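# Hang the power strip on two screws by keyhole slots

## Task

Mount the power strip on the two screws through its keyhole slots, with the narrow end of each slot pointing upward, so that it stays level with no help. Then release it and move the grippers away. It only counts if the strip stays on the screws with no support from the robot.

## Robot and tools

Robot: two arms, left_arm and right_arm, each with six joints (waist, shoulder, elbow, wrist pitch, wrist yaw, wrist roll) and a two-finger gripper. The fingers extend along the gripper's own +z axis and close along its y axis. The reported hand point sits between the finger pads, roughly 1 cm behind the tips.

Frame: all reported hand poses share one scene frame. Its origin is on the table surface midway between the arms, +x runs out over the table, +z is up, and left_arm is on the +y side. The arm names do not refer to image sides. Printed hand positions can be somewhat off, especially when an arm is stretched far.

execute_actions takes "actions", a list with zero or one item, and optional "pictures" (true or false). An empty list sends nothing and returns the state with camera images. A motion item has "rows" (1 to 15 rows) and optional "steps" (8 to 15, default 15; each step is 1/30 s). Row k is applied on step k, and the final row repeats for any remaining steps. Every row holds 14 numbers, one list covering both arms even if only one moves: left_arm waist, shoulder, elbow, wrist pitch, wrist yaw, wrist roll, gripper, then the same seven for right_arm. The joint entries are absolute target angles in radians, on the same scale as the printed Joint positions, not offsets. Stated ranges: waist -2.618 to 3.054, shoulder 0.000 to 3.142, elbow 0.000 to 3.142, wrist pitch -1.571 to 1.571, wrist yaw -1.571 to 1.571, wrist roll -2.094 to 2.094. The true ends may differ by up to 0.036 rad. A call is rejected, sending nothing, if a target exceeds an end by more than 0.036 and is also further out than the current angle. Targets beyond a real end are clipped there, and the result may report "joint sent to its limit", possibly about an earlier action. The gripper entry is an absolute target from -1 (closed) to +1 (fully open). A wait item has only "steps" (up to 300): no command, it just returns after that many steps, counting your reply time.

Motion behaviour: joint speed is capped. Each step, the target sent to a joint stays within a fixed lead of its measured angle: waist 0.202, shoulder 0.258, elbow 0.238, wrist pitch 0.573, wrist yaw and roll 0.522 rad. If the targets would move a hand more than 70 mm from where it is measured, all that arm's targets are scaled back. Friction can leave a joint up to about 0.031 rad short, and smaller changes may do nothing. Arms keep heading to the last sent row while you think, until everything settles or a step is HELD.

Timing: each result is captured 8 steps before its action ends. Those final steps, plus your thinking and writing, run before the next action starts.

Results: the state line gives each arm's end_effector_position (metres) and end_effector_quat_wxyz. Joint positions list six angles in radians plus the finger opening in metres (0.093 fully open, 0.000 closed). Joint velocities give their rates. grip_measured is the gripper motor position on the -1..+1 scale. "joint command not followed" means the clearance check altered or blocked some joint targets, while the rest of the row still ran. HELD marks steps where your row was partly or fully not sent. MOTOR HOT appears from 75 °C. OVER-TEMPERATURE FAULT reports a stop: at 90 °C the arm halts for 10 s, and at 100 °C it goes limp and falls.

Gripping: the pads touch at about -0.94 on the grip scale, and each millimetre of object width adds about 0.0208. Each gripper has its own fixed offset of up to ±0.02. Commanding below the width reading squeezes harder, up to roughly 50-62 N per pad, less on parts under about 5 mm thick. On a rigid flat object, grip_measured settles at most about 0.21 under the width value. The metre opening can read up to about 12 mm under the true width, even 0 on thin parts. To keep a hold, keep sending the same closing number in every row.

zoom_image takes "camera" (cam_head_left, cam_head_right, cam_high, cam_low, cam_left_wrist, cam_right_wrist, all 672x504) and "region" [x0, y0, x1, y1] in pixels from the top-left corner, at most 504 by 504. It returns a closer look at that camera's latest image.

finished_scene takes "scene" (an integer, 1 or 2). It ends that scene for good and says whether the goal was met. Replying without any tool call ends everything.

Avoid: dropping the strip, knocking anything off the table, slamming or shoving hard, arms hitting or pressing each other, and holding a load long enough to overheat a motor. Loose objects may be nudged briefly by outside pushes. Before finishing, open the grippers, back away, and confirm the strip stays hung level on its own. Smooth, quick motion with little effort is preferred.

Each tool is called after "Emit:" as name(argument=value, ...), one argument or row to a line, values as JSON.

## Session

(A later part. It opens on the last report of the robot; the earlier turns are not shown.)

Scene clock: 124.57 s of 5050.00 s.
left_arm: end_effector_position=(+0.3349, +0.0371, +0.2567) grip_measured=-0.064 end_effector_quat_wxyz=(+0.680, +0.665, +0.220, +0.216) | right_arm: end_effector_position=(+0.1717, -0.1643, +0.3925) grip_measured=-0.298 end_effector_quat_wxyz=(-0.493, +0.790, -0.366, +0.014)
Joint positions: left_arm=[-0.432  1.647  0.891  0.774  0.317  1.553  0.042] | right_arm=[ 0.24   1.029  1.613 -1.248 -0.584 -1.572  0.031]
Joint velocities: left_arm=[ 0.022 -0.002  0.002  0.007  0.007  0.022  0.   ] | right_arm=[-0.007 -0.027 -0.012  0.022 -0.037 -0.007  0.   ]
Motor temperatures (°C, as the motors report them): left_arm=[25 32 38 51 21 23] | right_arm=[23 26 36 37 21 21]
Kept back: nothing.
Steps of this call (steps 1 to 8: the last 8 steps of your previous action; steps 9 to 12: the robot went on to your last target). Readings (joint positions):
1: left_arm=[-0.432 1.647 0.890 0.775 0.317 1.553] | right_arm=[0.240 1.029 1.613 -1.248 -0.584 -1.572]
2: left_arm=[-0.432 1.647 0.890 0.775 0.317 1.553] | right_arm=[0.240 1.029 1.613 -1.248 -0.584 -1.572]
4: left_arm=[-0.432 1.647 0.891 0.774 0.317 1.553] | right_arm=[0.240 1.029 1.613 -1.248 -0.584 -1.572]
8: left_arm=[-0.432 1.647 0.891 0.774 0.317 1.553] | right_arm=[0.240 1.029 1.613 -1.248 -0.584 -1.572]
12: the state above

Emit:
execute_actions(
  actions=[
    {"rows":[
[-0.4480,1.630,0.955,0.934,0.306,1.55,-0.4,0.230,1.05,1.633,-1.25,-0.572,-1.579,-0.3],
[-0.4450,1.615,0.932,0.932,0.304,1.55,-0.4,0.230,1.05,1.633,-1.25,-0.572,-1.579,-0.3],
[-0.4430,1.602,0.913,0.932,0.302,1.55,-0.4,0.230,1.05,1.633,-1.25,-0.572,-1.579,-0.3],
[-0.4430,1.592,0.901,0.932,0.300,1.55,-0.4,0.230,1.05,1.633,-1.25,-0.572,-1.579,-0.3],
[-0.4430,1.588,0.897,0.932,0.298,1.55,-0.4,0.230,1.05,1.633,-1.25,-0.572,-1.579,-0.3],
[-0.4430,1.585,0.894,0.932,0.298,1.55,-0.4,0.230,1.05,1.633,-1.25,-0.572,-1.579,-0.3],
[-0.4430,1.582,0.891,0.932,0.299,1.55,-0.4,0.230,1.05,1.633,-1.25,-0.572,-1.579,-0.3],
[-0.4430,1.579,0.889,0.932,0.300,1.55,-0.4,0.230,1.05,1.633,-1.25,-0.572,-1.579,-0.3],
[-0.4430,1.577,0.887,0.932,0.300,1.55,-0.4,0.230,1.05,1.633,-1.25,-0.572,-1.579,-0.3],
[-0.4430,1.575,0.885,0.932,0.300,1.55,-0.4,0.230,1.05,1.633,-1.25,-0.572,-1.579,-0.3]
],"steps":12},
  ],
)

Emit:
execute_actions(
  actions=[
    {"steps":13},
  ],
  pictures=true,
)

Emit:
zoom_image(
  camera="cam_right_wrist",
  region=[302, 212, 346, 250],
)

Emit:
zoom_image(
  camera="cam_right_wrist",
  region=[210, 160, 290, 240],
)

Scene clock: 126.47 s of 5050.00 s.
left_arm: end_effector_position=(+0.3345, +0.0376, +0.2559) grip_measured=-0.064 end_effector_quat_wxyz=(+0.680, +0.666, +0.221, +0.216) | right_arm: end_effector_position=(+0.1717, -0.1643, +0.3925) grip_measured=-0.298 end_effector_quat_wxyz=(-0.493, +0.790, -0.366, +0.014)
Joint positions: left_arm=[-0.432  1.645  0.887  0.776  0.316  1.553  0.042] | right_arm=[ 0.24   1.029  1.613 -1.248 -0.584 -1.572  0.031]
Joint velocities: left_arm=[-0.017 -0.002 -0.066  0.066 -0.11  -0.037  0.   ] | right_arm=[ 0.002  0.007 -0.012 -0.037 -0.081 -0.037 -0.001]
Motor temperatures (°C, as the motors report them): left_arm=[25 32 38 52 21 23] | right_arm=[23 26 36 37 21 21]
Steps of this call (steps 1 to 15: the robot went on to your last target; steps 16 to 53: nothing new was sent; steps 54 to 57: the first 4 steps of this action). Readings (joint positions):
54: left_arm=[-0.432 1.647 0.891 0.774 0.317 1.553] | right_arm=[0.240 1.029 1.613 -1.248 -0.584 -1.572]
55: left_arm=[-0.432 1.647 0.891 0.774 0.317 1.553] | right_arm=[0.240 1.029 1.613 -1.248 -0.584 -1.572]
57: the state above

Scene clock: 126.90 s of 5050.00 s.
left_arm: end_effector_position=(+0.3314, +0.0405, +0.2551) grip_measured=-0.064 end_effector_quat_wxyz=(+0.679, +0.665, +0.222, +0.216) | right_arm: end_effector_position=(+0.1717, -0.1643, +0.3925) grip_measured=-0.298 end_effector_quat_wxyz=(-0.493, +0.790, -0.366, +0.014)
Joint positions: left_arm=[-0.432  1.631  0.868  0.779  0.312  1.551  0.042] | right_arm=[ 0.24   1.029  1.613 -1.248 -0.584 -1.572  0.031]
Joint velocities: left_arm=[ 0.002 -0.002  0.002 -0.051  0.022 -0.066 -0.001] | right_arm=[ 0.002 -0.002 -0.022 -0.051  0.11   0.095  0.   ]
Motor temperatures (°C, as the motors report them): left_arm=[25 32 38 52 21 23] | right_arm=[23 26 36 37 21 21]
Kept back: nothing.
Steps of this call (steps 1 to 8: the last 8 steps of your previous action; steps 9 to 13: the robot went on to your last target). Readings (joint positions):
1: left_arm=[-0.432 1.645 0.885 0.778 0.316 1.552] | right_arm=[0.240 1.029 1.613 -1.248 -0.584 -1.572]
2: left_arm=[-0.432 1.644 0.883 0.778 0.315 1.552] | right_arm=[0.240 1.029 1.613 -1.248 -0.584 -1.572]
4: left_arm=[-0.432 1.640 0.878 0.779 0.314 1.551] | right_arm=[0.240 1.029 1.613 -1.248 -0.584 -1.572]
8: left_arm=[-0.432 1.632 0.869 0.779 0.313 1.551] | right_arm=[0.240 1.029 1.613 -1.248 -0.584 -1.572]
13: the state above

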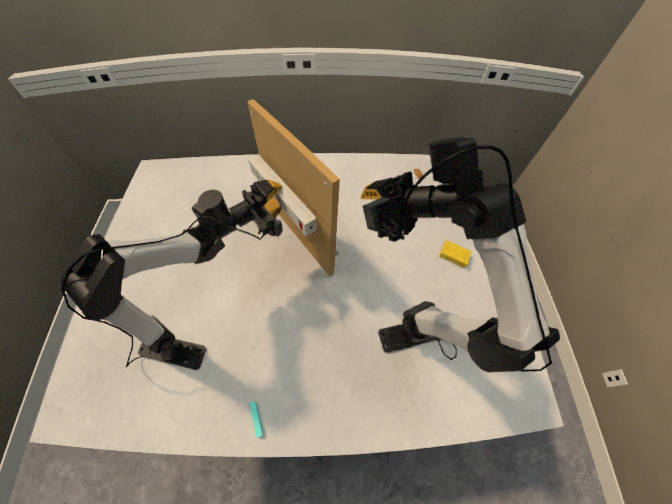

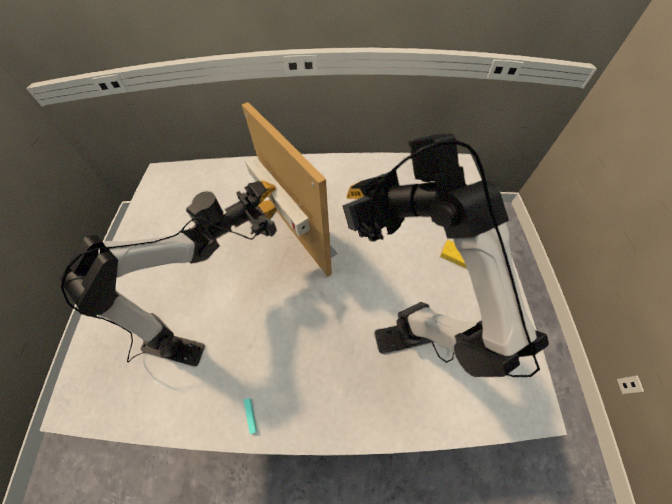

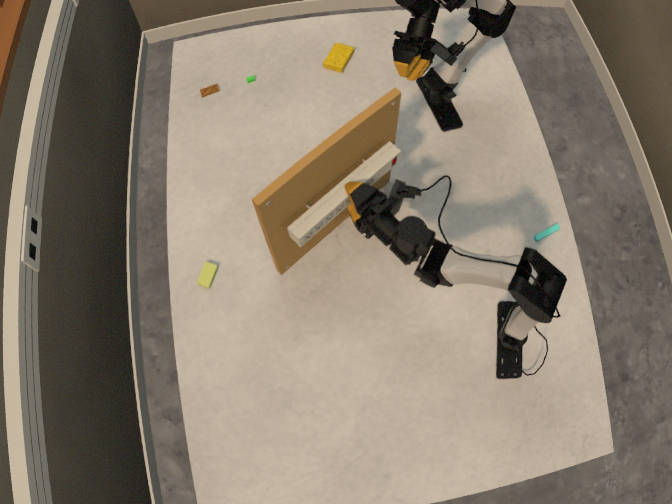

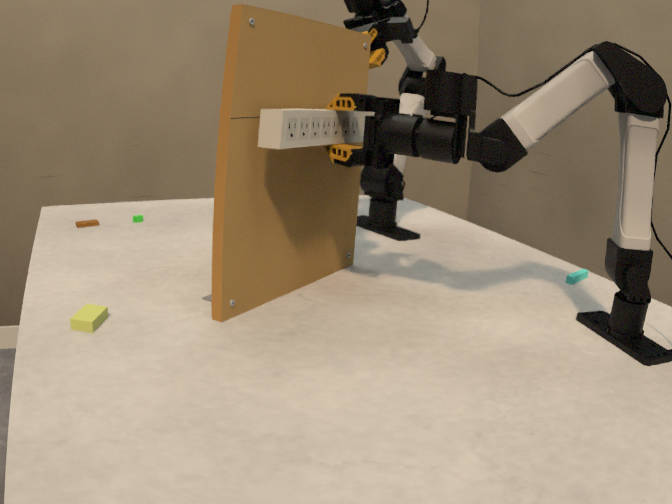

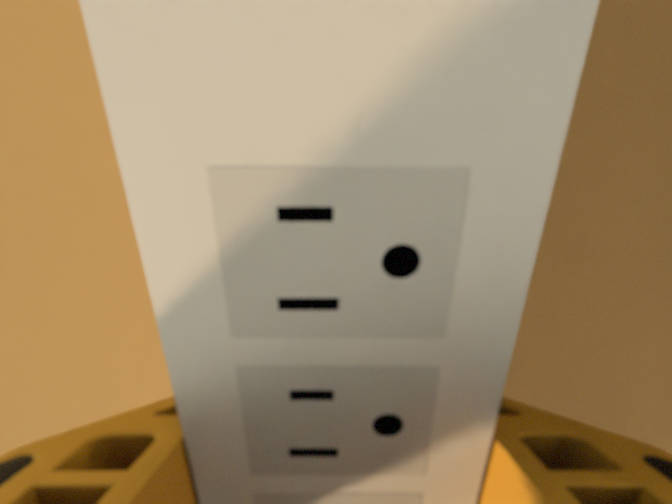

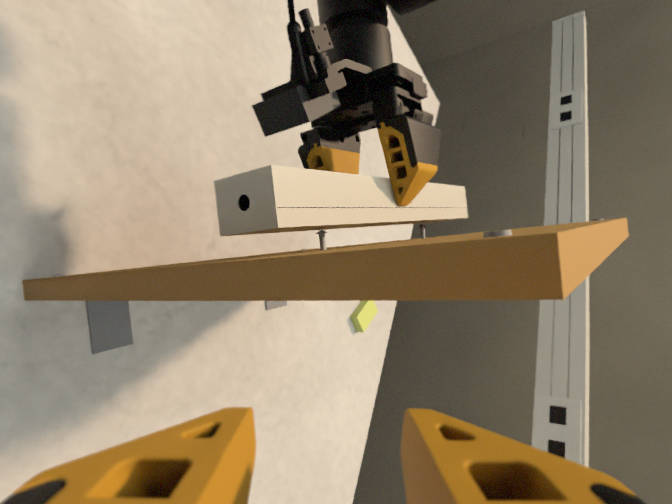

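Region (302, 212, 346, 250) of cam_right_wrist's 672x504 image, scaled by 11.455, with more detail than that image has; it fills the top 435 rows of this view, and the rest is white.

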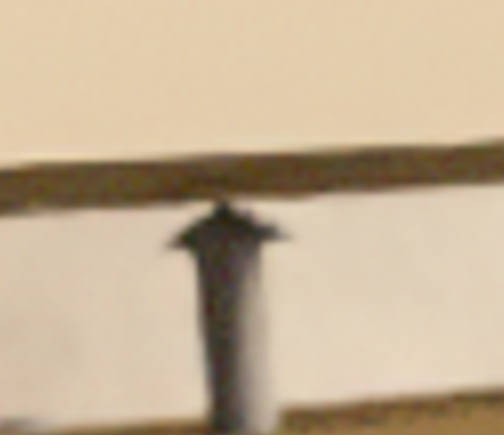

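Region (210, 160, 290, 240) of cam_right_wrist's 672x504 image, scaled by 6.300, with more detail than that image has.

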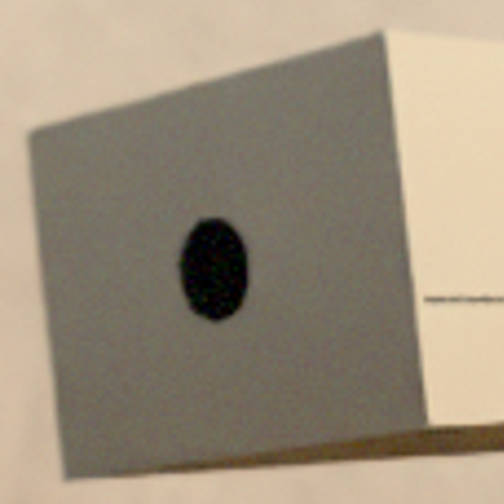

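Emit:
execute_actions(
  actions=[
    {"rows":[
[-0.4440,1.590,0.905,0.932,0.300,1.55,-0.4,0.230,1.05,1.633,-1.25,-0.572,-1.579,-0.3],
[-0.4450,1.603,0.922,0.932,0.299,1.55,-0.4,0.230,1.05,1.633,-1.25,-0.572,-1.579,-0.3],
[-0.4460,1.612,0.933,0.932,0.297,1.55,-0.4,0.230,1.05,1.633,-1.25,-0.572,-1.579,-0.3],
[-0.4488,1.6189,0.9465,0.932,0.2955,1.55,-0.4,0.230,1.05,1.633,-1.25,-0.572,-1.579,-0.3],
[-0.4488,1.6196,0.9472,0.932,0.2955,1.55,-0.4,0.230,1.05,1.633,-1.25,-0.572,-1.579,-0.3],
[-0.4480,1.6206,0.9483,0.932,0.2955,1.55,-0.4,0.230,1.05,1.633,-1.25,-0.572,-1.579,-0.3],
[-0.4480,1.6221,0.9498,0.932,0.2952,1.55,-0.4,0.230,1.05,1.633,-1.25,-0.572,-1.579,-0.3],
[-0.4482,1.6235,0.9513,0.932,0.2948,1.55,-0.4,0.230,1.05,1.633,-1.25,-0.572,-1.579,-0.3],
[-0.4486,1.6249,0.9527,0.932,0.2944,1.55,-0.4,0.230,1.05,1.633,-1.25,-0.572,-1.579,-0.3],
[-0.4490,1.6263,0.9542,0.932,0.2940,1.55,-0.4,0.230,1.05,1.633,-1.25,-0.572,-1.579,-0.3],
[-0.4494,1.6277,0.9557,0.932,0.2937,1.55,-0.4,0.230,1.05,1.633,-1.25,-0.572,-1.579,-0.3],
[-0.4498,1.6292,0.9572,0.932,0.2933,1.55,-0.4,0.230,1.05,1.633,-1.25,-0.572,-1.579,-0.3],
[-0.4502,1.6306,0.9587,0.932,0.2929,1.55,-0.4,0.230,1.05,1.633,-1.25,-0.572,-1.579,-0.3],
[-0.4505,1.6320,0.9602,0.932,0.2926,1.55,-0.4,0.230,1.05,1.633,-1.25,-0.572,-1.579,-0.3],
[-0.4509,1.6334,0.9617,0.932,0.2922,1.55,-0.4,0.230,1.05,1.633,-1.25,-0.572,-1.579,-0.3]
],"steps":15},
  ],
)

Emit:
execute_actions(
  actions=[
    {"rows":[
[-0.4513,1.6348,0.9632,0.932,0.2918,1.55,-0.4,0.230,1.05,1.633,-1.25,-0.572,-1.579,-0.3],
[-0.4516,1.6363,0.9647,0.932,0.2915,1.55,-0.4,0.230,1.05,1.633,-1.25,-0.572,-1.579,-0.3],
[-0.4520,1.6377,0.9662,0.932,0.2912,1.55,-0.4,0.230,1.05,1.633,-1.25,-0.572,-1.579,-0.3],
[-0.4524,1.6391,0.9677,0.932,0.2912,1.55,-0.4,0.230,1.05,1.633,-1.25,-0.572,-1.579,-0.3]
],"steps":8},
  ],
)

Emit:
execute_actions(
  actions=[
    {"steps":8},
  ],
)

Scene clock: 131.10 s of 5050.00 s.
left_arm: end_effector_position=(+0.3341, +0.0382, +0.2567) grip_measured=-0.064 end_effector_quat_wxyz=(+0.680, +0.664, +0.222, +0.218) | right_arm: end_effector_position=(+0.1717, -0.1643, +0.3925) grip_measured=-0.298 end_effector_quat_wxyz=(-0.493, +0.790, -0.366, +0.014)
Joint positions: left_arm=[-0.434  1.642  0.884  0.778  0.308  1.551  0.042] | right_arm=[ 0.24   1.029  1.613 -1.248 -0.584 -1.572  0.031]
Joint velocities: left_arm=[-0.042  0.071  0.1    0.081 -0.037 -0.022 -0.001] | right_arm=[ 0.012  0.012 -0.022  0.022 -0.066 -0.022 -0.   ]
Motor temperatures (°C, as the motors report them): left_arm=[25 33 38 53 21 23] | right_arm=[23 26 36 36 21 21]
Steps of this call (steps 1 to 30: the robot went on to your last target; steps 31 to 90: nothing new was sent; then 0.97 s passed at rest; steps 91 to 97: the first 7 steps of this action). Readings (joint positions):
91: left_arm=[-0.432 1.631 0.868 0.779 0.312 1.551] | right_arm=[0.240 1.029 1.613 -1.248 -0.584 -1.572]
92: left_arm=[-0.432 1.631 0.868 0.779 0.312 1.551] | right_arm=[0.240 1.029 1.613 -1.248 -0.584 -1.572]
94: left_arm=[-0.432 1.632 0.870 0.778 0.311 1.551] | right_arm=[0.240 1.029 1.613 -1.248 -0.584 -1.572]
97: the state above

Scene clock: 131.37 s of 5050.00 s.
left_arm: end_effector_position=(+0.3357, +0.0350, +0.2570) grip_measured=-0.064 end_effector_quat_wxyz=(+0.680, +0.664, +0.222, +0.218) | right_arm: end_effector_position=(+0.1717, -0.1643, +0.3925) grip_measured=-0.298 end_effector_quat_wxyz=(-0.493, +0.790, -0.366, +0.014)
Joint positions: left_arm=[-0.438  1.653  0.896  0.778  0.306  1.551  0.042] | right_arm=[ 0.24   1.029  1.613 -1.248 -0.584 -1.572  0.031]
Joint velocities: left_arm=[-0.007  0.027  0.042 -0.022 -0.007  0.007  0.   ] | right_arm=[-0.002  0.002 -0.022 -0.051  0.007  0.022  0.001]
Motor temperatures (°C, as the motors report them): left_arm=[25 33 38 53 21 23] | right_arm=[23 26 36 36 21 21]
Kept back: the last 8 steps of this action.
Steps of this call (steps 1 to 8: the last 8 steps of your previous action). Readings (joint positions):
1: left_arm=[-0.434 1.644 0.885 0.778 0.308 1.551] | right_arm=[0.240 1.029 1.613 -1.248 -0.584 -1.572]
2: left_arm=[-0.435 1.645 0.887 0.778 0.307 1.551] | right_arm=[0.240 1.029 1.613 -1.248 -0.584 -1.572]
4: left_arm=[-0.436 1.648 0.890 0.778 0.307 1.551] | right_arm=[0.240 1.029 1.613 -1.248 -0.584 -1.572]
8: the state above

Scene clock: 131.63 s of 5050.00 s.
left_arm: end_effector_position=(+0.3372, +0.0331, +0.2563) grip_measured=-0.064 end_effector_quat_wxyz=(+0.680, +0.664, +0.222, +0.217) | right_arm: end_effector_position=(+0.1717, -0.1643, +0.3925) grip_measured=-0.298 end_effector_quat_wxyz=(-0.493, +0.790, -0.366, +0.014)
Joint positions: left_arm=[-0.44   1.663  0.905  0.778  0.304  1.551  0.042] | right_arm=[ 0.24   1.029  1.613 -1.248 -0.584 -1.572  0.031]
Joint velocities: left_arm=[ 0.007  0.002 -0.017 -0.007  0.051 -0.037 -0.   ] | right_arm=[ 0.007  0.002  0.007 -0.037  0.007 -0.022 -0.001]
Motor temperatures (°C, as the motors report them): left_arm=[25 33 38 53 21 23] | right_arm=[23 26 36 36 21 21]
Kept back: nothing.
Steps of this call (steps 1 to 8: the last 8 steps of your previous action). Readings (joint positions):
1: left_arm=[-0.438 1.655 0.898 0.778 0.305 1.551] | right_arm=[0.240 1.029 1.613 -1.248 -0.584 -1.572]
2: left_arm=[-0.438 1.656 0.899 0.778 0.305 1.551] | right_arm=[0.240 1.029 1.613 -1.248 -0.584 -1.572]
4: left_arm=[-0.439 1.660 0.902 0.778 0.304 1.551] | right_arm=[0.240 1.029 1.613 -1.248 -0.584 -1.572]
8: the state above

Emit:
execute_actions(
  actions=[
    {"rows":[
[-0.4545,1.6450,0.9735,0.932,0.2895,1.55,-0.4,0.230,1.05,1.633,-1.25,-0.572,-1.579,-0.3],
[-0.4562,1.6505,0.9800,0.932,0.2880,1.55,-0.4,0.230,1.05,1.633,-1.25,-0.572,-1.579,-0.3],
[-0.4565,1.6515,0.9815,0.932,0.2878,1.55,-0.4,0.230,1.05,1.633,-1.25,-0.572,-1.579,-0.3],
[-0.4565,1.6528,0.9830,0.932,0.2875,1.55,-0.4,0.230,1.05,1.633,-1.25,-0.572,-1.579,-0.3],
[-0.4567,1.6542,0.9845,0.932,0.2872,1.55,-0.4,0.230,1.05,1.633,-1.25,-0.572,-1.579,-0.3],
[-0.4569,1.6556,0.9860,0.932,0.2869,1.55,-0.4,0.230,1.05,1.633,-1.25,-0.572,-1.579,-0.3],
[-0.4572,1.6570,0.9875,0.932,0.2866,1.55,-0.4,0.230,1.05,1.633,-1.25,-0.572,-1.579,-0.3],
[-0.4575,1.6583,0.9890,0.932,0.2865,1.55,-0.4,0.230,1.05,1.633,-1.25,-0.572,-1.579,-0.3],
[-0.4577,1.6593,0.9902,0.932,0.2865,1.55,-0.4,0.230,1.05,1.633,-1.25,-0.572,-1.579,-0.3],
[-0.4577,1.6598,0.9910,0.932,0.2865,1.55,-0.4,0.230,1.05,1.633,-1.25,-0.572,-1.579,-0.3]
],"steps":11},
  ],
)

Emit:
execute_actions(
  actions=[
    {"steps":11},
  ],
  pictures=true,
)

Emit:
zoom_image(
  camera="cam_right_wrist",
  region=[210, 200, 480, 275],
)

Scene clock: 132.33 s of 5050.00 s.
left_arm: end_effector_position=(+0.3381, +0.0322, +0.2569) grip_measured=-0.064 end_effector_quat_wxyz=(+0.680, +0.664, +0.222, +0.218) | right_arm: end_effector_position=(+0.1717, -0.1643, +0.3925) grip_measured=-0.298 end_effector_quat_wxyz=(-0.493, +0.790, -0.366, +0.014)
Joint positions: left_arm=[-0.441  1.667  0.91   0.778  0.302  1.551  0.042] | right_arm=[ 0.24   1.029  1.613 -1.248 -0.584 -1.572  0.031]
Joint velocities: left_arm=[-0.017  0.105  0.149 -0.037 -0.081  0.066 -0.001] | right_arm=[-0.007 -0.017  0.002  0.037 -0.081  0.007  0.001]
Motor temperatures (°C, as the motors report them): left_arm=[25 33 38 53 21 23] | right_arm=[23 26 36 36 21 21]
Steps of this call (steps 1 to 15: the robot went on to your last target; steps 16 to 18: nothing new was sent; steps 19 to 21: the first 3 steps of this action). Readings (joint positions):
19: left_arm=[-0.440 1.663 0.905 0.778 0.303 1.551] | right_arm=[0.240 1.029 1.613 -1.248 -0.584 -1.572]
20: left_arm=[-0.440 1.664 0.906 0.778 0.303 1.551] | right_arm=[0.240 1.029 1.613 -1.248 -0.584 -1.572]
21: the state above

Scene clock: 132.70 s of 5050.00 s.
left_arm: end_effector_position=(+0.3403, +0.0281, +0.2571) grip_measured=-0.064 end_effector_quat_wxyz=(+0.681, +0.663, +0.221, +0.217) | right_arm: end_effector_position=(+0.1717, -0.1643, +0.3925) grip_measured=-0.298 end_effector_quat_wxyz=(-0.493, +0.790, -0.366, +0.014)
Joint positions: left_arm=[-0.446  1.682  0.927  0.778  0.299  1.551  0.042] | right_arm=[ 0.24   1.029  1.613 -1.248 -0.584 -1.572  0.031]
Joint velocities: left_arm=[ 0.012  0.017  0.007 -0.022  0.007  0.066  0.   ] | right_arm=[-0.007  0.022 -0.002 -0.066  0.007  0.007 -0.001]
Motor temperatures (°C, as the motors report them): left_arm=[25 33 38 53 21 23] | right_arm=[23 26 36 36 21 21]
Kept back: nothing.
Steps of this call (steps 1 to 8: the last 8 steps of your previous action; steps 9 to 11: the robot went on to your last target). Readings (joint positions):
1: left_arm=[-0.441 1.671 0.914 0.778 0.301 1.551] | right_arm=[0.240 1.029 1.613 -1.248 -0.584 -1.572]
2: left_arm=[-0.442 1.674 0.918 0.778 0.300 1.551] | right_arm=[0.240 1.029 1.613 -1.248 -0.584 -1.572]
4: left_arm=[-0.444 1.678 0.923 0.778 0.299 1.551] | right_arm=[0.240 1.029 1.613 -1.248 -0.584 -1.572]
8: left_arm=[-0.446 1.682 0.927 0.778 0.299 1.551] | right_arm=[0.240 1.029 1.613 -1.248 -0.584 -1.572]
11: the state above

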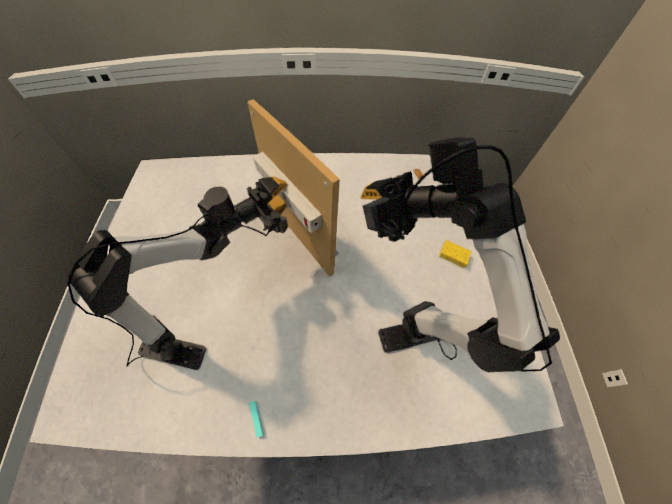

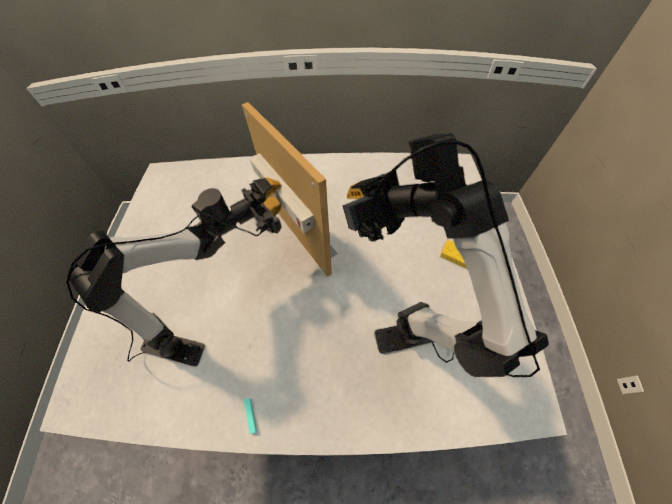

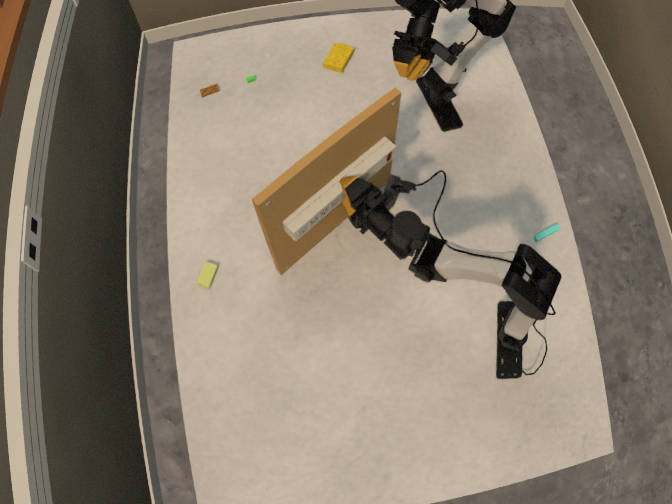

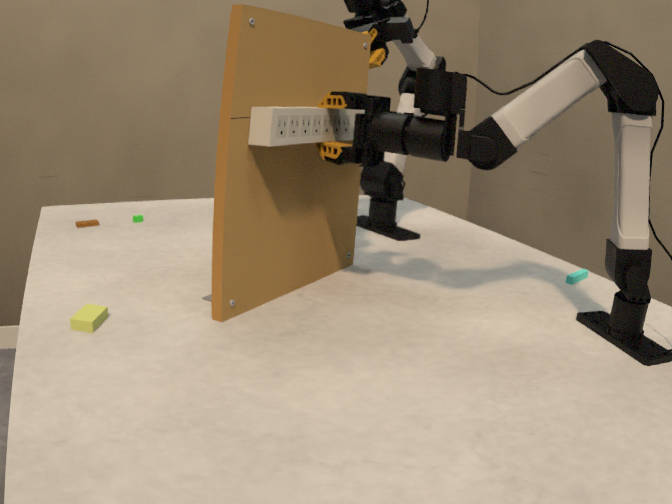

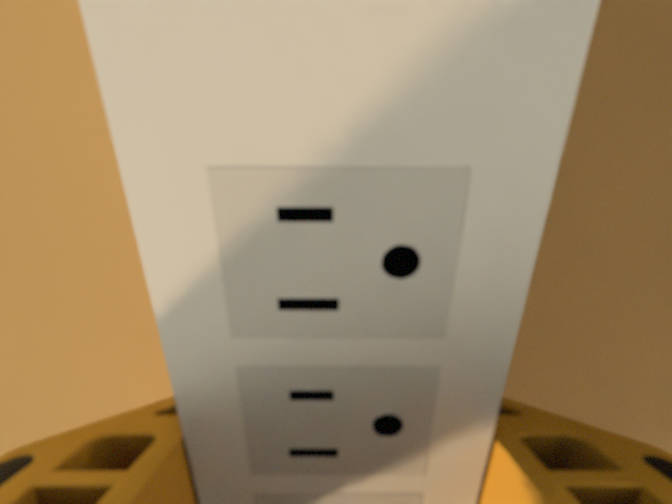

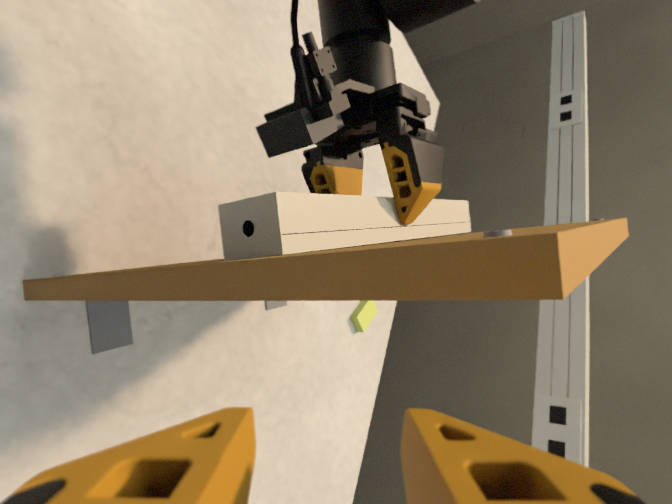

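Region (210, 200, 480, 275) of cam_right_wrist's 672x504 image, scaled by 1.867, with more detail than that image has.

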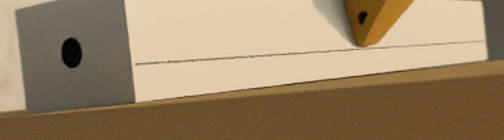

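Emit:
execute_actions(
  actions=[
    {"rows":[
[-0.4520,1.6600,0.975,0.932,0.2865,1.55,-0.4,0.230,1.05,1.633,-1.25,-0.572,-1.579,-0.3],
[-0.4460,1.6620,0.958,0.932,0.2865,1.55,-0.4,0.230,1.05,1.633,-1.25,-0.572,-1.579,-0.3],
[-0.4420,1.6650,0.945,0.933,0.2865,1.55,-0.4,0.230,1.05,1.633,-1.25,-0.572,-1.579,-0.3],
[-0.4400,1.6700,0.936,0.934,0.2865,1.55,-0.4,0.230,1.05,1.633,-1.25,-0.572,-1.579,-0.3],
[-0.4400,1.6680,0.937,0.935,0.2865,1.55,-0.4,0.230,1.05,1.633,-1.25,-0.572,-1.579,-0.3],
[-0.4400,1.6670,0.937,0.936,0.2865,1.55,-0.4,0.230,1.05,1.633,-1.25,-0.572,-1.579,-0.3],
[-0.4400,1.6680,0.9358,0.937,0.2865,1.55,-0.4,0.230,1.05,1.633,-1.25,-0.572,-1.579,-0.3],
[-0.4400,1.6692,0.9345,0.938,0.2865,1.55,-0.4,0.230,1.05,1.633,-1.25,-0.572,-1.579,-0.3],
[-0.4400,1.6704,0.9332,0.939,0.2865,1.55,-0.4,0.230,1.05,1.633,-1.25,-0.572,-1.579,-0.3],
[-0.4400,1.6716,0.9319,0.940,0.2865,1.55,-0.4,0.230,1.05,1.633,-1.25,-0.572,-1.579,-0.3],
[-0.4400,1.6728,0.9306,0.940,0.2865,1.55,-0.4,0.230,1.05,1.633,-1.25,-0.572,-1.579,-0.3],
[-0.4400,1.6740,0.9293,0.940,0.2865,1.55,-0.4,0.230,1.05,1.633,-1.25,-0.572,-1.579,-0.3],
[-0.4400,1.6750,0.9280,0.940,0.2865,1.55,-0.4,0.230,1.05,1.633,-1.25,-0.572,-1.579,-0.3],
[-0.4400,1.6760,0.9268,0.940,0.2865,1.55,-0.4,0.230,1.05,1.633,-1.25,-0.572,-1.579,-0.3],
[-0.4400,1.6765,0.9260,0.940,0.2865,1.55,-0.4,0.230,1.05,1.633,-1.25,-0.572,-1.579,-0.3]
],"steps":15},
  ],
)

Emit:
execute_actions(
  actions=[
    {"steps":11},
  ],
)

Scene clock: 134.83 s of 5050.00 s.
left_arm: end_effector_position=(+0.3406, +0.0279, +0.2565) grip_measured=-0.064 end_effector_quat_wxyz=(+0.682, +0.663, +0.222, +0.217) | right_arm: end_effector_position=(+0.1717, -0.1643, +0.3925) grip_measured=-0.298 end_effector_quat_wxyz=(-0.493, +0.790, -0.366, +0.014)
Joint positions: left_arm=[-0.446  1.685  0.927  0.782  0.299  1.549  0.042] | right_arm=[ 0.24   1.029  1.613 -1.248 -0.584 -1.572  0.031]
Joint velocities: left_arm=[-0.017 -0.017 -0.007  0.007 -0.037 -0.007  0.001] | right_arm=[-0.002 -0.007 -0.012 -0.095 -0.051 -0.037  0.001]
Motor temperatures (°C, as the motors report them): left_arm=[25 34 39 54 21 23] | right_arm=[23 26 36 36 21 21]
Steps of this call (steps 1 to 30: the robot went on to your last target; steps 31 to 57: nothing new was sent; steps 58 to 64: the first 7 steps of this action). Readings (joint positions):
58: left_arm=[-0.446 1.682 0.927 0.778 0.299 1.551] | right_arm=[0.240 1.029 1.613 -1.248 -0.584 -1.572]
59: left_arm=[-0.446 1.682 0.927 0.778 0.299 1.551] | right_arm=[0.240 1.029 1.613 -1.248 -0.584 -1.572]
61: left_arm=[-0.446 1.684 0.927 0.779 0.299 1.551] | right_arm=[0.240 1.029 1.613 -1.248 -0.584 -1.572]
64: the state above

Scene clock: 135.20 s of 5050.00 s.
left_arm: end_effector_position=(+0.3403, +0.0282, +0.2460) grip_measured=-0.064 end_effector_quat_wxyz=(+0.677, +0.668, +0.226, +0.213) | right_arm: end_effector_position=(+0.1717, -0.1643, +0.3925) grip_measured=-0.298 end_effector_quat_wxyz=(-0.493, +0.790, -0.366, +0.014)
Joint positions: left_arm=[-0.446  1.697  0.911  0.794  0.299  1.548  0.042] | right_arm=[ 0.24   1.029  1.613 -1.248 -0.584 -1.572  0.031]
Joint velocities: left_arm=[-0.012  0.027 -0.032 -0.022 -0.095 -0.066 -0.   ] | right_arm=[-0.012 -0.012 -0.007  0.007 -0.051  0.007 -0.001]
Motor temperatures (°C, as the motors report them): left_arm=[25 34 39 54 21 23] | right_arm=[23 26 36 36 21 21]
Kept back: nothing.
Steps of this call (steps 1 to 8: the last 8 steps of your previous action; steps 9 to 11: the robot went on to your last target). Readings (joint positions):
1: left_arm=[-0.446 1.686 0.927 0.783 0.299 1.549] | right_arm=[0.240 1.029 1.613 -1.248 -0.584 -1.572]
2: left_arm=[-0.446 1.686 0.926 0.784 0.299 1.549] | right_arm=[0.240 1.029 1.613 -1.248 -0.584 -1.572]
4: left_arm=[-0.446 1.686 0.921 0.790 0.299 1.548] | right_arm=[0.240 1.029 1.613 -1.248 -0.584 -1.572]
8: left_arm=[-0.446 1.693 0.916 0.794 0.299 1.548] | right_arm=[0.240 1.029 1.613 -1.248 -0.584 -1.572]
11: the state above

Emit:
execute_actions(
  actions=[
    {"rows":[
[-0.4420,1.6790,0.9235,0.938,0.290,1.55,-0.4,0.230,1.05,1.633,-1.25,-0.572,-1.579,-0.3],
[-0.4440,1.6815,0.9210,0.935,0.293,1.55,-0.4,0.230,1.05,1.633,-1.25,-0.572,-1.579,-0.3],
[-0.4460,1.6840,0.9185,0.931,0.296,1.55,-0.4,0.230,1.05,1.633,-1.25,-0.572,-1.579,-0.3],
[-0.4460,1.6860,0.9165,0.926,0.299,1.55,-0.4,0.230,1.05,1.633,-1.25,-0.572,-1.579,-0.3],
[-0.4460,1.6870,0.9155,0.920,0.299,1.55,-0.4,0.230,1.05,1.633,-1.25,-0.572,-1.579,-0.3],
[-0.4460,1.6870,0.9155,0.913,0.299,1.55,-0.4,0.230,1.05,1.633,-1.25,-0.572,-1.579,-0.3],
[-0.4460,1.6870,0.9155,0.905,0.299,1.55,-0.4,0.230,1.05,1.633,-1.25,-0.572,-1.579,-0.3],
[-0.4460,1.6870,0.9155,0.896,0.299,1.55,-0.4,0.230,1.05,1.633,-1.25,-0.572,-1.579,-0.3],
[-0.4460,1.6870,0.9155,0.887,0.299,1.55,-0.4,0.230,1.05,1.633,-1.25,-0.572,-1.579,-0.3],
[-0.4460,1.6870,0.9155,0.878,0.299,1.55,-0.4,0.230,1.05,1.633,-1.25,-0.572,-1.579,-0.3],
[-0.4460,1.6870,0.9155,0.870,0.299,1.55,-0.4,0.230,1.05,1.633,-1.25,-0.572,-1.579,-0.3]
],"steps":12},
  ],
)

Emit:
execute_actions(
  actions=[
    {"steps":11},
  ],
  pictures=true,
)

Emit:
zoom_image(
  camera="cam_low",
  region=[220, 80, 400, 190],
)

Scene clock: 136.40 s of 5050.00 s.
left_arm: end_effector_position=(+0.3402, +0.0282, +0.2447) grip_measured=-0.064 end_effector_quat_wxyz=(+0.676, +0.668, +0.226, +0.212) | right_arm: end_effector_position=(+0.1717, -0.1643, +0.3925) grip_measured=-0.298 end_effector_quat_wxyz=(-0.493, +0.790, -0.366, +0.014)
Joint positions: left_arm=[-0.446  1.698  0.909  0.794  0.299  1.548  0.042] | right_arm=[ 0.24   1.029  1.613 -1.248 -0.584 -1.572  0.031]
Joint velocities: left_arm=[ 0.002  0.007 -0.007 -0.022  0.066  0.007 -0.001] | right_arm=[ 0.012 -0.002  0.007 -0.007 -0.022  0.081  0.001]
Motor temperatures (°C, as the motors report them): left_arm=[25 34 38 54 21 23] | right_arm=[23 26 36 36 21 21]
Steps of this call (steps 1 to 30: the robot went on to your last target; steps 31 to 32: nothing new was sent; steps 33 to 36: the first 4 steps of this action). Readings (joint positions):
33: left_arm=[-0.446 1.698 0.909 0.794 0.299 1.548] | right_arm=[0.240 1.029 1.613 -1.248 -0.584 -1.572]
34: left_arm=[-0.446 1.698 0.909 0.794 0.299 1.548] | right_arm=[0.240 1.029 1.613 -1.248 -0.584 -1.572]
36: the state above

Scene clock: 136.77 s of 5050.00 s.
left_arm: end_effector_position=(+0.3402, +0.0281, +0.2431) grip_measured=-0.064 end_effector_quat_wxyz=(+0.674, +0.670, +0.228, +0.211) | right_arm: end_effector_position=(+0.1717, -0.1643, +0.3925) grip_measured=-0.298 end_effector_quat_wxyz=(-0.493, +0.790, -0.366, +0.014)
Joint positions: left_arm=[-0.446  1.698  0.909  0.787  0.299  1.548  0.042] | right_arm=[ 0.24   1.029  1.613 -1.248 -0.584 -1.572  0.031]
Joint velocities: left_arm=[ 0.012 -0.002  0.007  0.007 -0.037 -0.037 -0.001] | right_arm=[-0.017  0.002  0.002 -0.051  0.066  0.066  0.   ]
Motor temperatures (°C, as the motors report them): left_arm=[25 34 38 54 21 23] | right_arm=[23 26 36 36 21 21]
Kept back: nothing.
Steps of this call (steps 1 to 8: the last 8 steps of your previous action; steps 9 to 11: the robot went on to your last target). Readings (joint positions):
1: left_arm=[-0.446 1.698 0.909 0.793 0.299 1.548] | right_arm=[0.240 1.029 1.613 -1.248 -0.584 -1.572]
2: left_arm=[-0.446 1.698 0.909 0.792 0.299 1.547] | right_arm=[0.240 1.029 1.613 -1.248 -0.584 -1.572]
4: left_arm=[-0.446 1.698 0.909 0.789 0.299 1.547] | right_arm=[0.240 1.029 1.613 -1.248 -0.584 -1.572]
8: left_arm=[-0.446 1.698 0.909 0.787 0.299 1.548] | right_arm=[0.240 1.029 1.613 -1.248 -0.584 -1.572]
11: the state above

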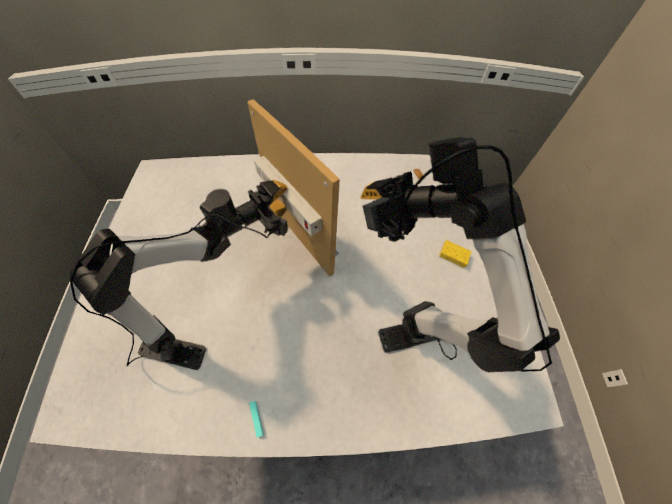

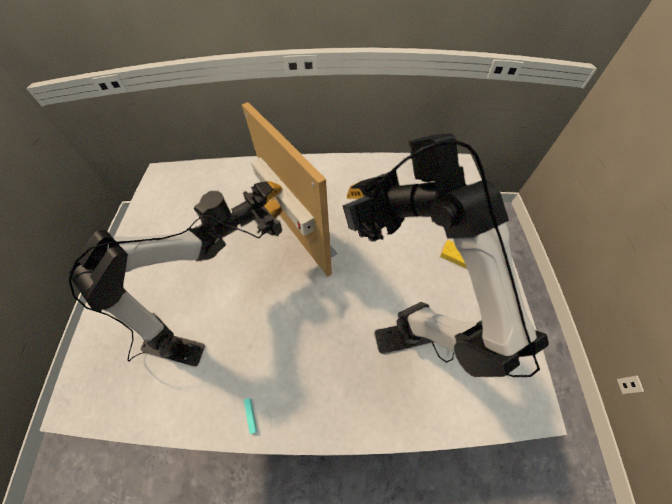

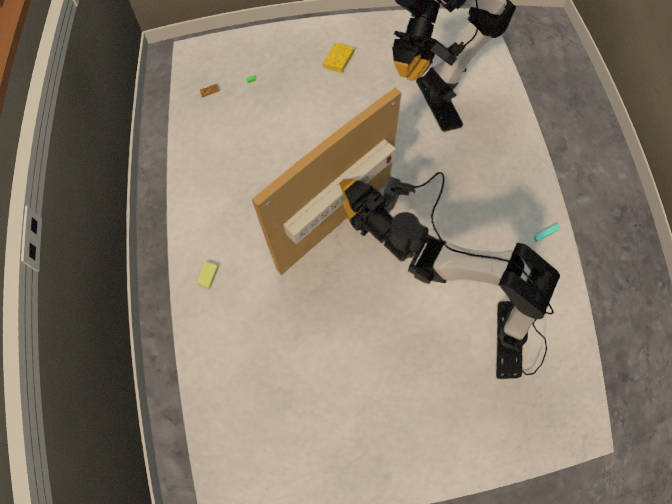

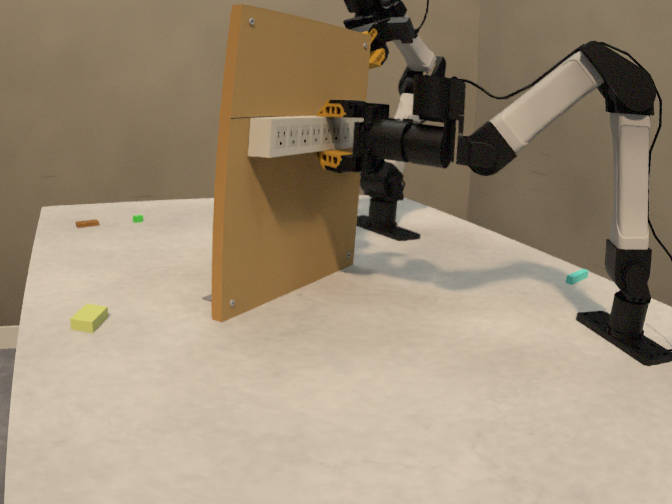

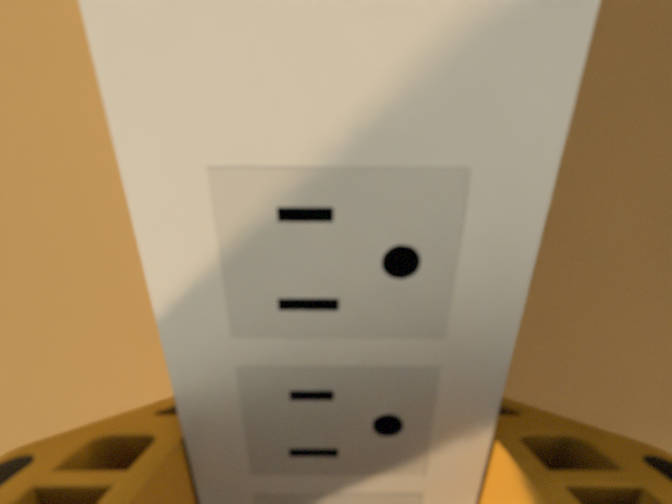

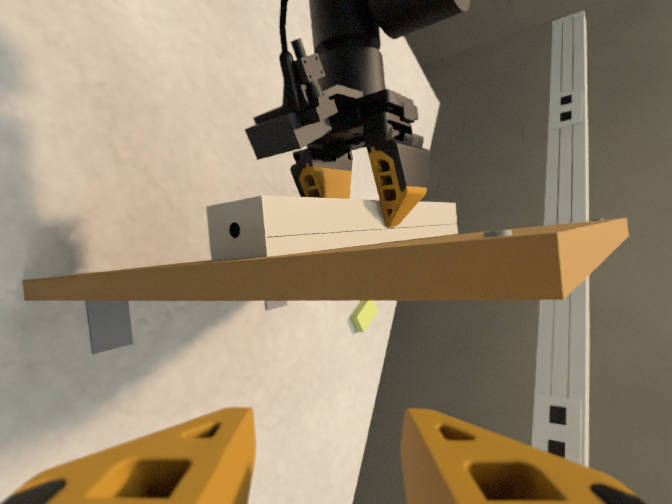

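Region (220, 80, 400, 190) of cam_low's 672x504 image, scaled by 2.800, with more detail than that image has.

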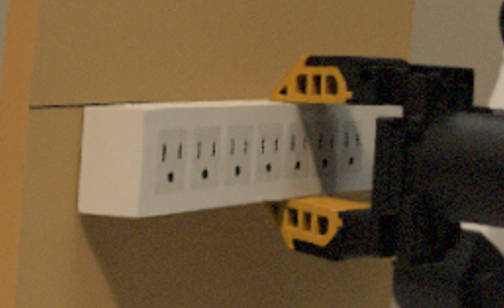

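Emit:
execute_actions(
  actions=[
    {"rows":[
[-0.4460,1.6885,0.9145,0.858,0.299,1.549,-0.4,0.230,1.05,1.633,-1.25,-0.572,-1.579,-0.3],
[-0.4460,1.6900,0.9135,0.845,0.299,1.549,-0.35,0.230,1.05,1.633,-1.25,-0.572,-1.579,-0.3],
[-0.4460,1.6915,0.9125,0.832,0.299,1.549,-0.3,0.230,1.05,1.633,-1.25,-0.572,-1.579,-0.3],
[-0.4460,1.6930,0.9115,0.819,0.299,1.549,-0.25,0.230,1.05,1.633,-1.25,-0.572,-1.579,-0.3],
[-0.4460,1.6945,0.9105,0.807,0.299,1.549,-0.2,0.230,1.05,1.633,-1.25,-0.572,-1.579,-0.3],
[-0.4460,1.6960,0.9100,0.797,0.299,1.549,-0.15,0.230,1.05,1.633,-1.25,-0.572,-1.579,-0.3],
[-0.4460,1.6970,0.9100,0.790,0.299,1.549,-0.1,0.230,1.05,1.633,-1.25,-0.572,-1.579,-0.3],
[-0.4460,1.6970,0.9100,0.786,0.299,1.549,-0.06,0.230,1.05,1.633,-1.25,-0.572,-1.579,-0.3],
[-0.4460,1.6970,0.9100,0.786,0.299,1.549,-0.03,0.230,1.05,1.633,-1.25,-0.572,-1.579,-0.3],
[-0.4460,1.6970,0.9100,0.786,0.299,1.549,0.0,0.230,1.05,1.633,-1.25,-0.572,-1.579,-0.3],
[-0.4460,1.6970,0.9100,0.786,0.299,1.549,0.03,0.230,1.05,1.633,-1.25,-0.572,-1.579,-0.3],
[-0.4460,1.6970,0.9100,0.786,0.299,1.549,0.06,0.230,1.05,1.633,-1.25,-0.572,-1.579,-0.3],
[-0.4460,1.6970,0.9100,0.786,0.299,1.549,0.09,0.230,1.05,1.633,-1.25,-0.572,-1.579,-0.3],
[-0.4460,1.6970,0.9100,0.786,0.299,1.549,0.12,0.230,1.05,1.633,-1.25,-0.572,-1.579,-0.3],
[-0.4460,1.6970,0.9100,0.786,0.299,1.549,0.15,0.230,1.05,1.633,-1.25,-0.572,-1.579,-0.3]
],"steps":15},
  ],
)

Emit:
execute_actions(
  actions=[
    {"rows":[
[-0.4460,1.6970,0.9100,0.786,0.299,1.549,0.18,0.230,1.05,1.633,-1.25,-0.572,-1.579,-0.3],
[-0.4460,1.6970,0.9100,0.786,0.299,1.549,0.22,0.230,1.05,1.633,-1.25,-0.572,-1.579,-0.3],
[-0.4460,1.6970,0.9100,0.786,0.299,1.549,0.28,0.230,1.05,1.633,-1.25,-0.572,-1.579,-0.3],
[-0.4460,1.6970,0.9100,0.786,0.299,1.549,0.36,0.230,1.05,1.633,-1.25,-0.572,-1.579,-0.3],
[-0.4460,1.6970,0.9100,0.786,0.299,1.549,0.46,0.230,1.05,1.633,-1.25,-0.572,-1.579,-0.3],
[-0.4460,1.6970,0.9100,0.786,0.299,1.549,0.58,0.230,1.05,1.633,-1.25,-0.572,-1.579,-0.3],
[-0.4460,1.6970,0.9100,0.786,0.299,1.549,0.70,0.230,1.05,1.633,-1.25,-0.572,-1.579,-0.3],
[-0.4460,1.6970,0.9100,0.786,0.299,1.549,0.80,0.230,1.05,1.633,-1.25,-0.572,-1.579,-0.3],
[-0.4460,1.6970,0.9100,0.786,0.299,1.549,0.85,0.230,1.05,1.633,-1.25,-0.572,-1.579,-0.3]
],"steps":10},
  ],
)

Emit:
execute_actions(
  actions=[
    {"steps":9},
  ],
  pictures=true,
)

Scene clock: 138.70 s of 5050.00 s.
left_arm: end_effector_position=(+0.3401, +0.0281, +0.2414) grip_measured=-0.064 end_effector_quat_wxyz=(+0.671, +0.673, +0.227, +0.212) | right_arm: end_effector_position=(+0.1717, -0.1643, +0.3925) grip_measured=-0.298 end_effector_quat_wxyz=(-0.493, +0.790, -0.366, +0.014)
Joint positions: left_arm=[-0.446  1.698  0.909  0.78   0.299  1.554  0.042] | right_arm=[ 0.24   1.029  1.613 -1.248 -0.584 -1.572  0.031]
Joint velocities: left_arm=[ 0.012  0.012 -0.022 -0.007 -0.051 -0.037  0.   ] | right_arm=[-0.002 -0.012 -0.017  0.022  0.007  0.007  0.001]
Motor temperatures (°C, as the motors report them): left_arm=[25 34 38 54 21 23] | right_arm=[23 26 36 36 21 21]
Steps of this call (steps 1 to 15: the robot went on to your last target; steps 16 to 51: nothing new was sent; steps 52 to 58: the first 7 steps of this action). Readings (joint positions):
52: left_arm=[-0.446 1.698 0.909 0.786 0.299 1.548] | right_arm=[0.240 1.029 1.613 -1.248 -0.584 -1.572]
53: left_arm=[-0.446 1.698 0.909 0.785 0.299 1.548] | right_arm=[0.240 1.029 1.613 -1.248 -0.584 -1.572]
55: left_arm=[-0.446 1.698 0.909 0.783 0.299 1.550] | right_arm=[0.240 1.029 1.613 -1.248 -0.584 -1.572]
58: the state above

Scene clock: 139.03 s of 5050.00 s.
left_arm: end_effector_position=(+0.3402, +0.0282, +0.2405) grip_measured=+0.200 end_effector_quat_wxyz=(+0.670, +0.675, +0.227, +0.212) | right_arm: end_effector_position=(+0.1717, -0.1643, +0.3925) grip_measured=-0.298 end_effector_quat_wxyz=(-0.493, +0.790, -0.366, +0.014)
Joint positions: left_arm=[-0.446  1.698  0.909  0.776  0.299  1.556  0.055] | right_arm=[ 0.24   1.029  1.613 -1.248 -0.584 -1.572  0.031]
Joint velocities: left_arm=[-0.002 -0.007  0.007 -0.022 -0.037 -0.051  0.037] | right_arm=[-0.002  0.022 -0.007  0.066  0.007 -0.081 -0.001]
Motor temperatures (°C, as the motors report them): left_arm=[25 34 38 54 21 23] | right_arm=[23 26 36 36 21 21]
Steps of this call (steps 1 to 8: the last 8 steps of your previous action; steps 9 to 10: the first 2 steps of this action). Readings (joint positions):
9: left_arm=[-0.446 1.698 0.909 0.776 0.299 1.556] | right_arm=[0.240 1.029 1.613 -1.248 -0.584 -1.572]
10: the state above

Scene clock: 139.33 s of 5050.00 s.
left_arm: end_effector_position=(+0.3402, +0.0282, +0.2405) grip_measured=+0.847 end_effector_quat_wxyz=(+0.670, +0.674, +0.227, +0.211) | right_arm: end_effector_position=(+0.1717, -0.1643, +0.3925) grip_measured=-0.298 end_effector_quat_wxyz=(-0.493, +0.790, -0.366, +0.014)
Joint positions: left_arm=[-0.446  1.698  0.909  0.776  0.299  1.555  0.086] | right_arm=[ 0.24   1.029  1.613 -1.248 -0.584 -1.572  0.031]
Joint velocities: left_arm=[ 0.007  0.007 -0.002  0.022 -0.007  0.007  0.003] | right_arm=[ 0.007  0.017  0.012  0.095 -0.037 -0.051  0.001]
Motor temperatures (°C, as the motors report them): left_arm=[25 34 38 53 21 23] | right_arm=[23 26 36 36 21 21]
Kept back: nothing.
Steps of this call (steps 1 to 8: the last 8 steps of your previous action; step 9: the robot went on to your last target). Readings (joint positions):
1: left_arm=[-0.446 1.698 0.909 0.776 0.299 1.556] | right_arm=[0.240 1.029 1.613 -1.248 -0.584 -1.572]
2: left_arm=[-0.446 1.698 0.909 0.776 0.299 1.556] | right_arm=[0.240 1.029 1.613 -1.248 -0.584 -1.572]
4: left_arm=[-0.446 1.698 0.909 0.776 0.299 1.555] | right_arm=[0.240 1.029 1.613 -1.248 -0.584 -1.572]
8: left_arm=[-0.446 1.698 0.909 0.776 0.299 1.555] | right_arm=[0.240 1.029 1.613 -1.248 -0.584 -1.572]
9: the state above

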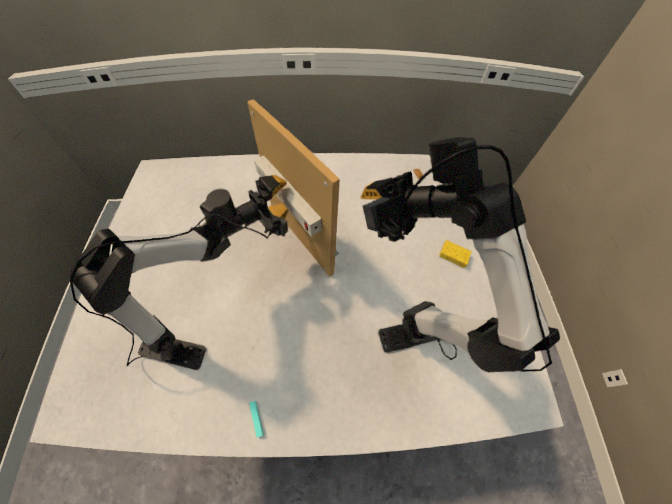

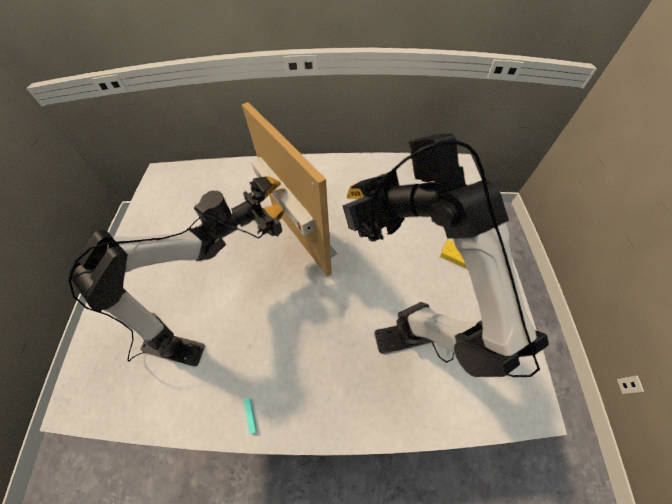

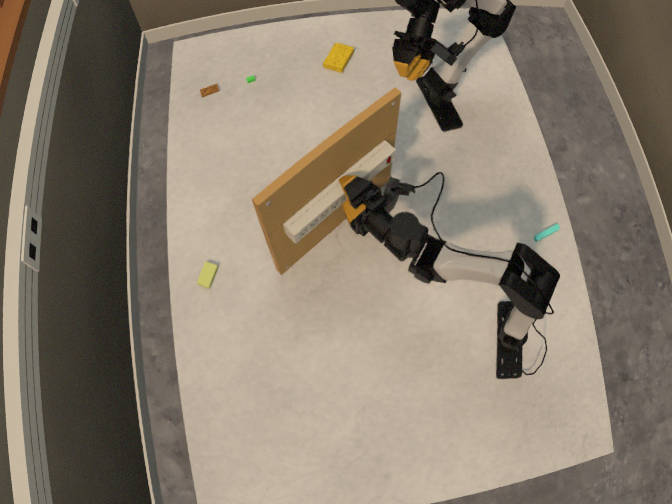

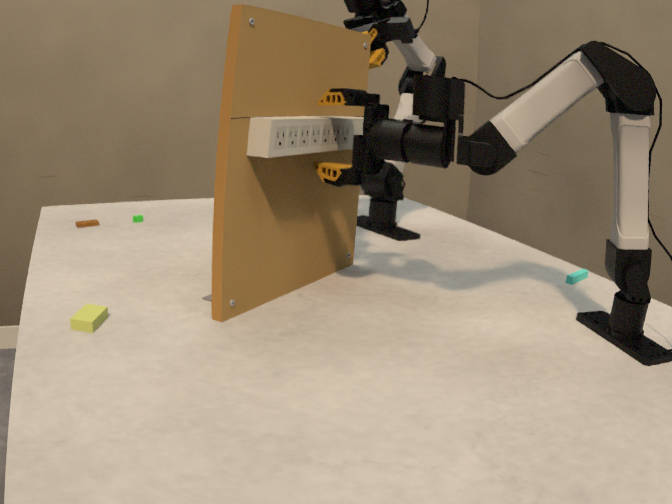

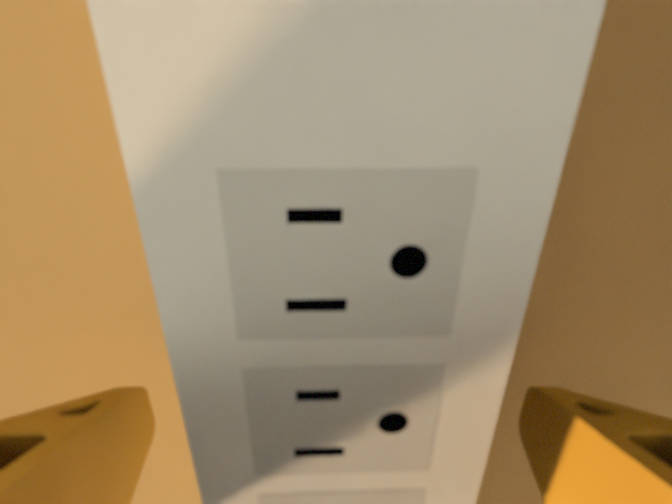

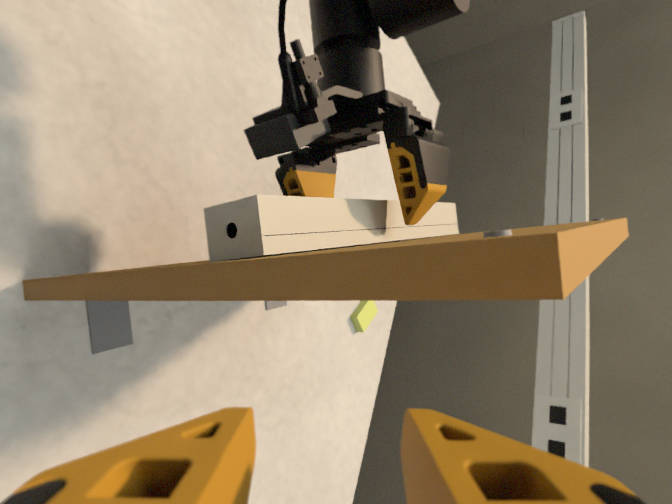

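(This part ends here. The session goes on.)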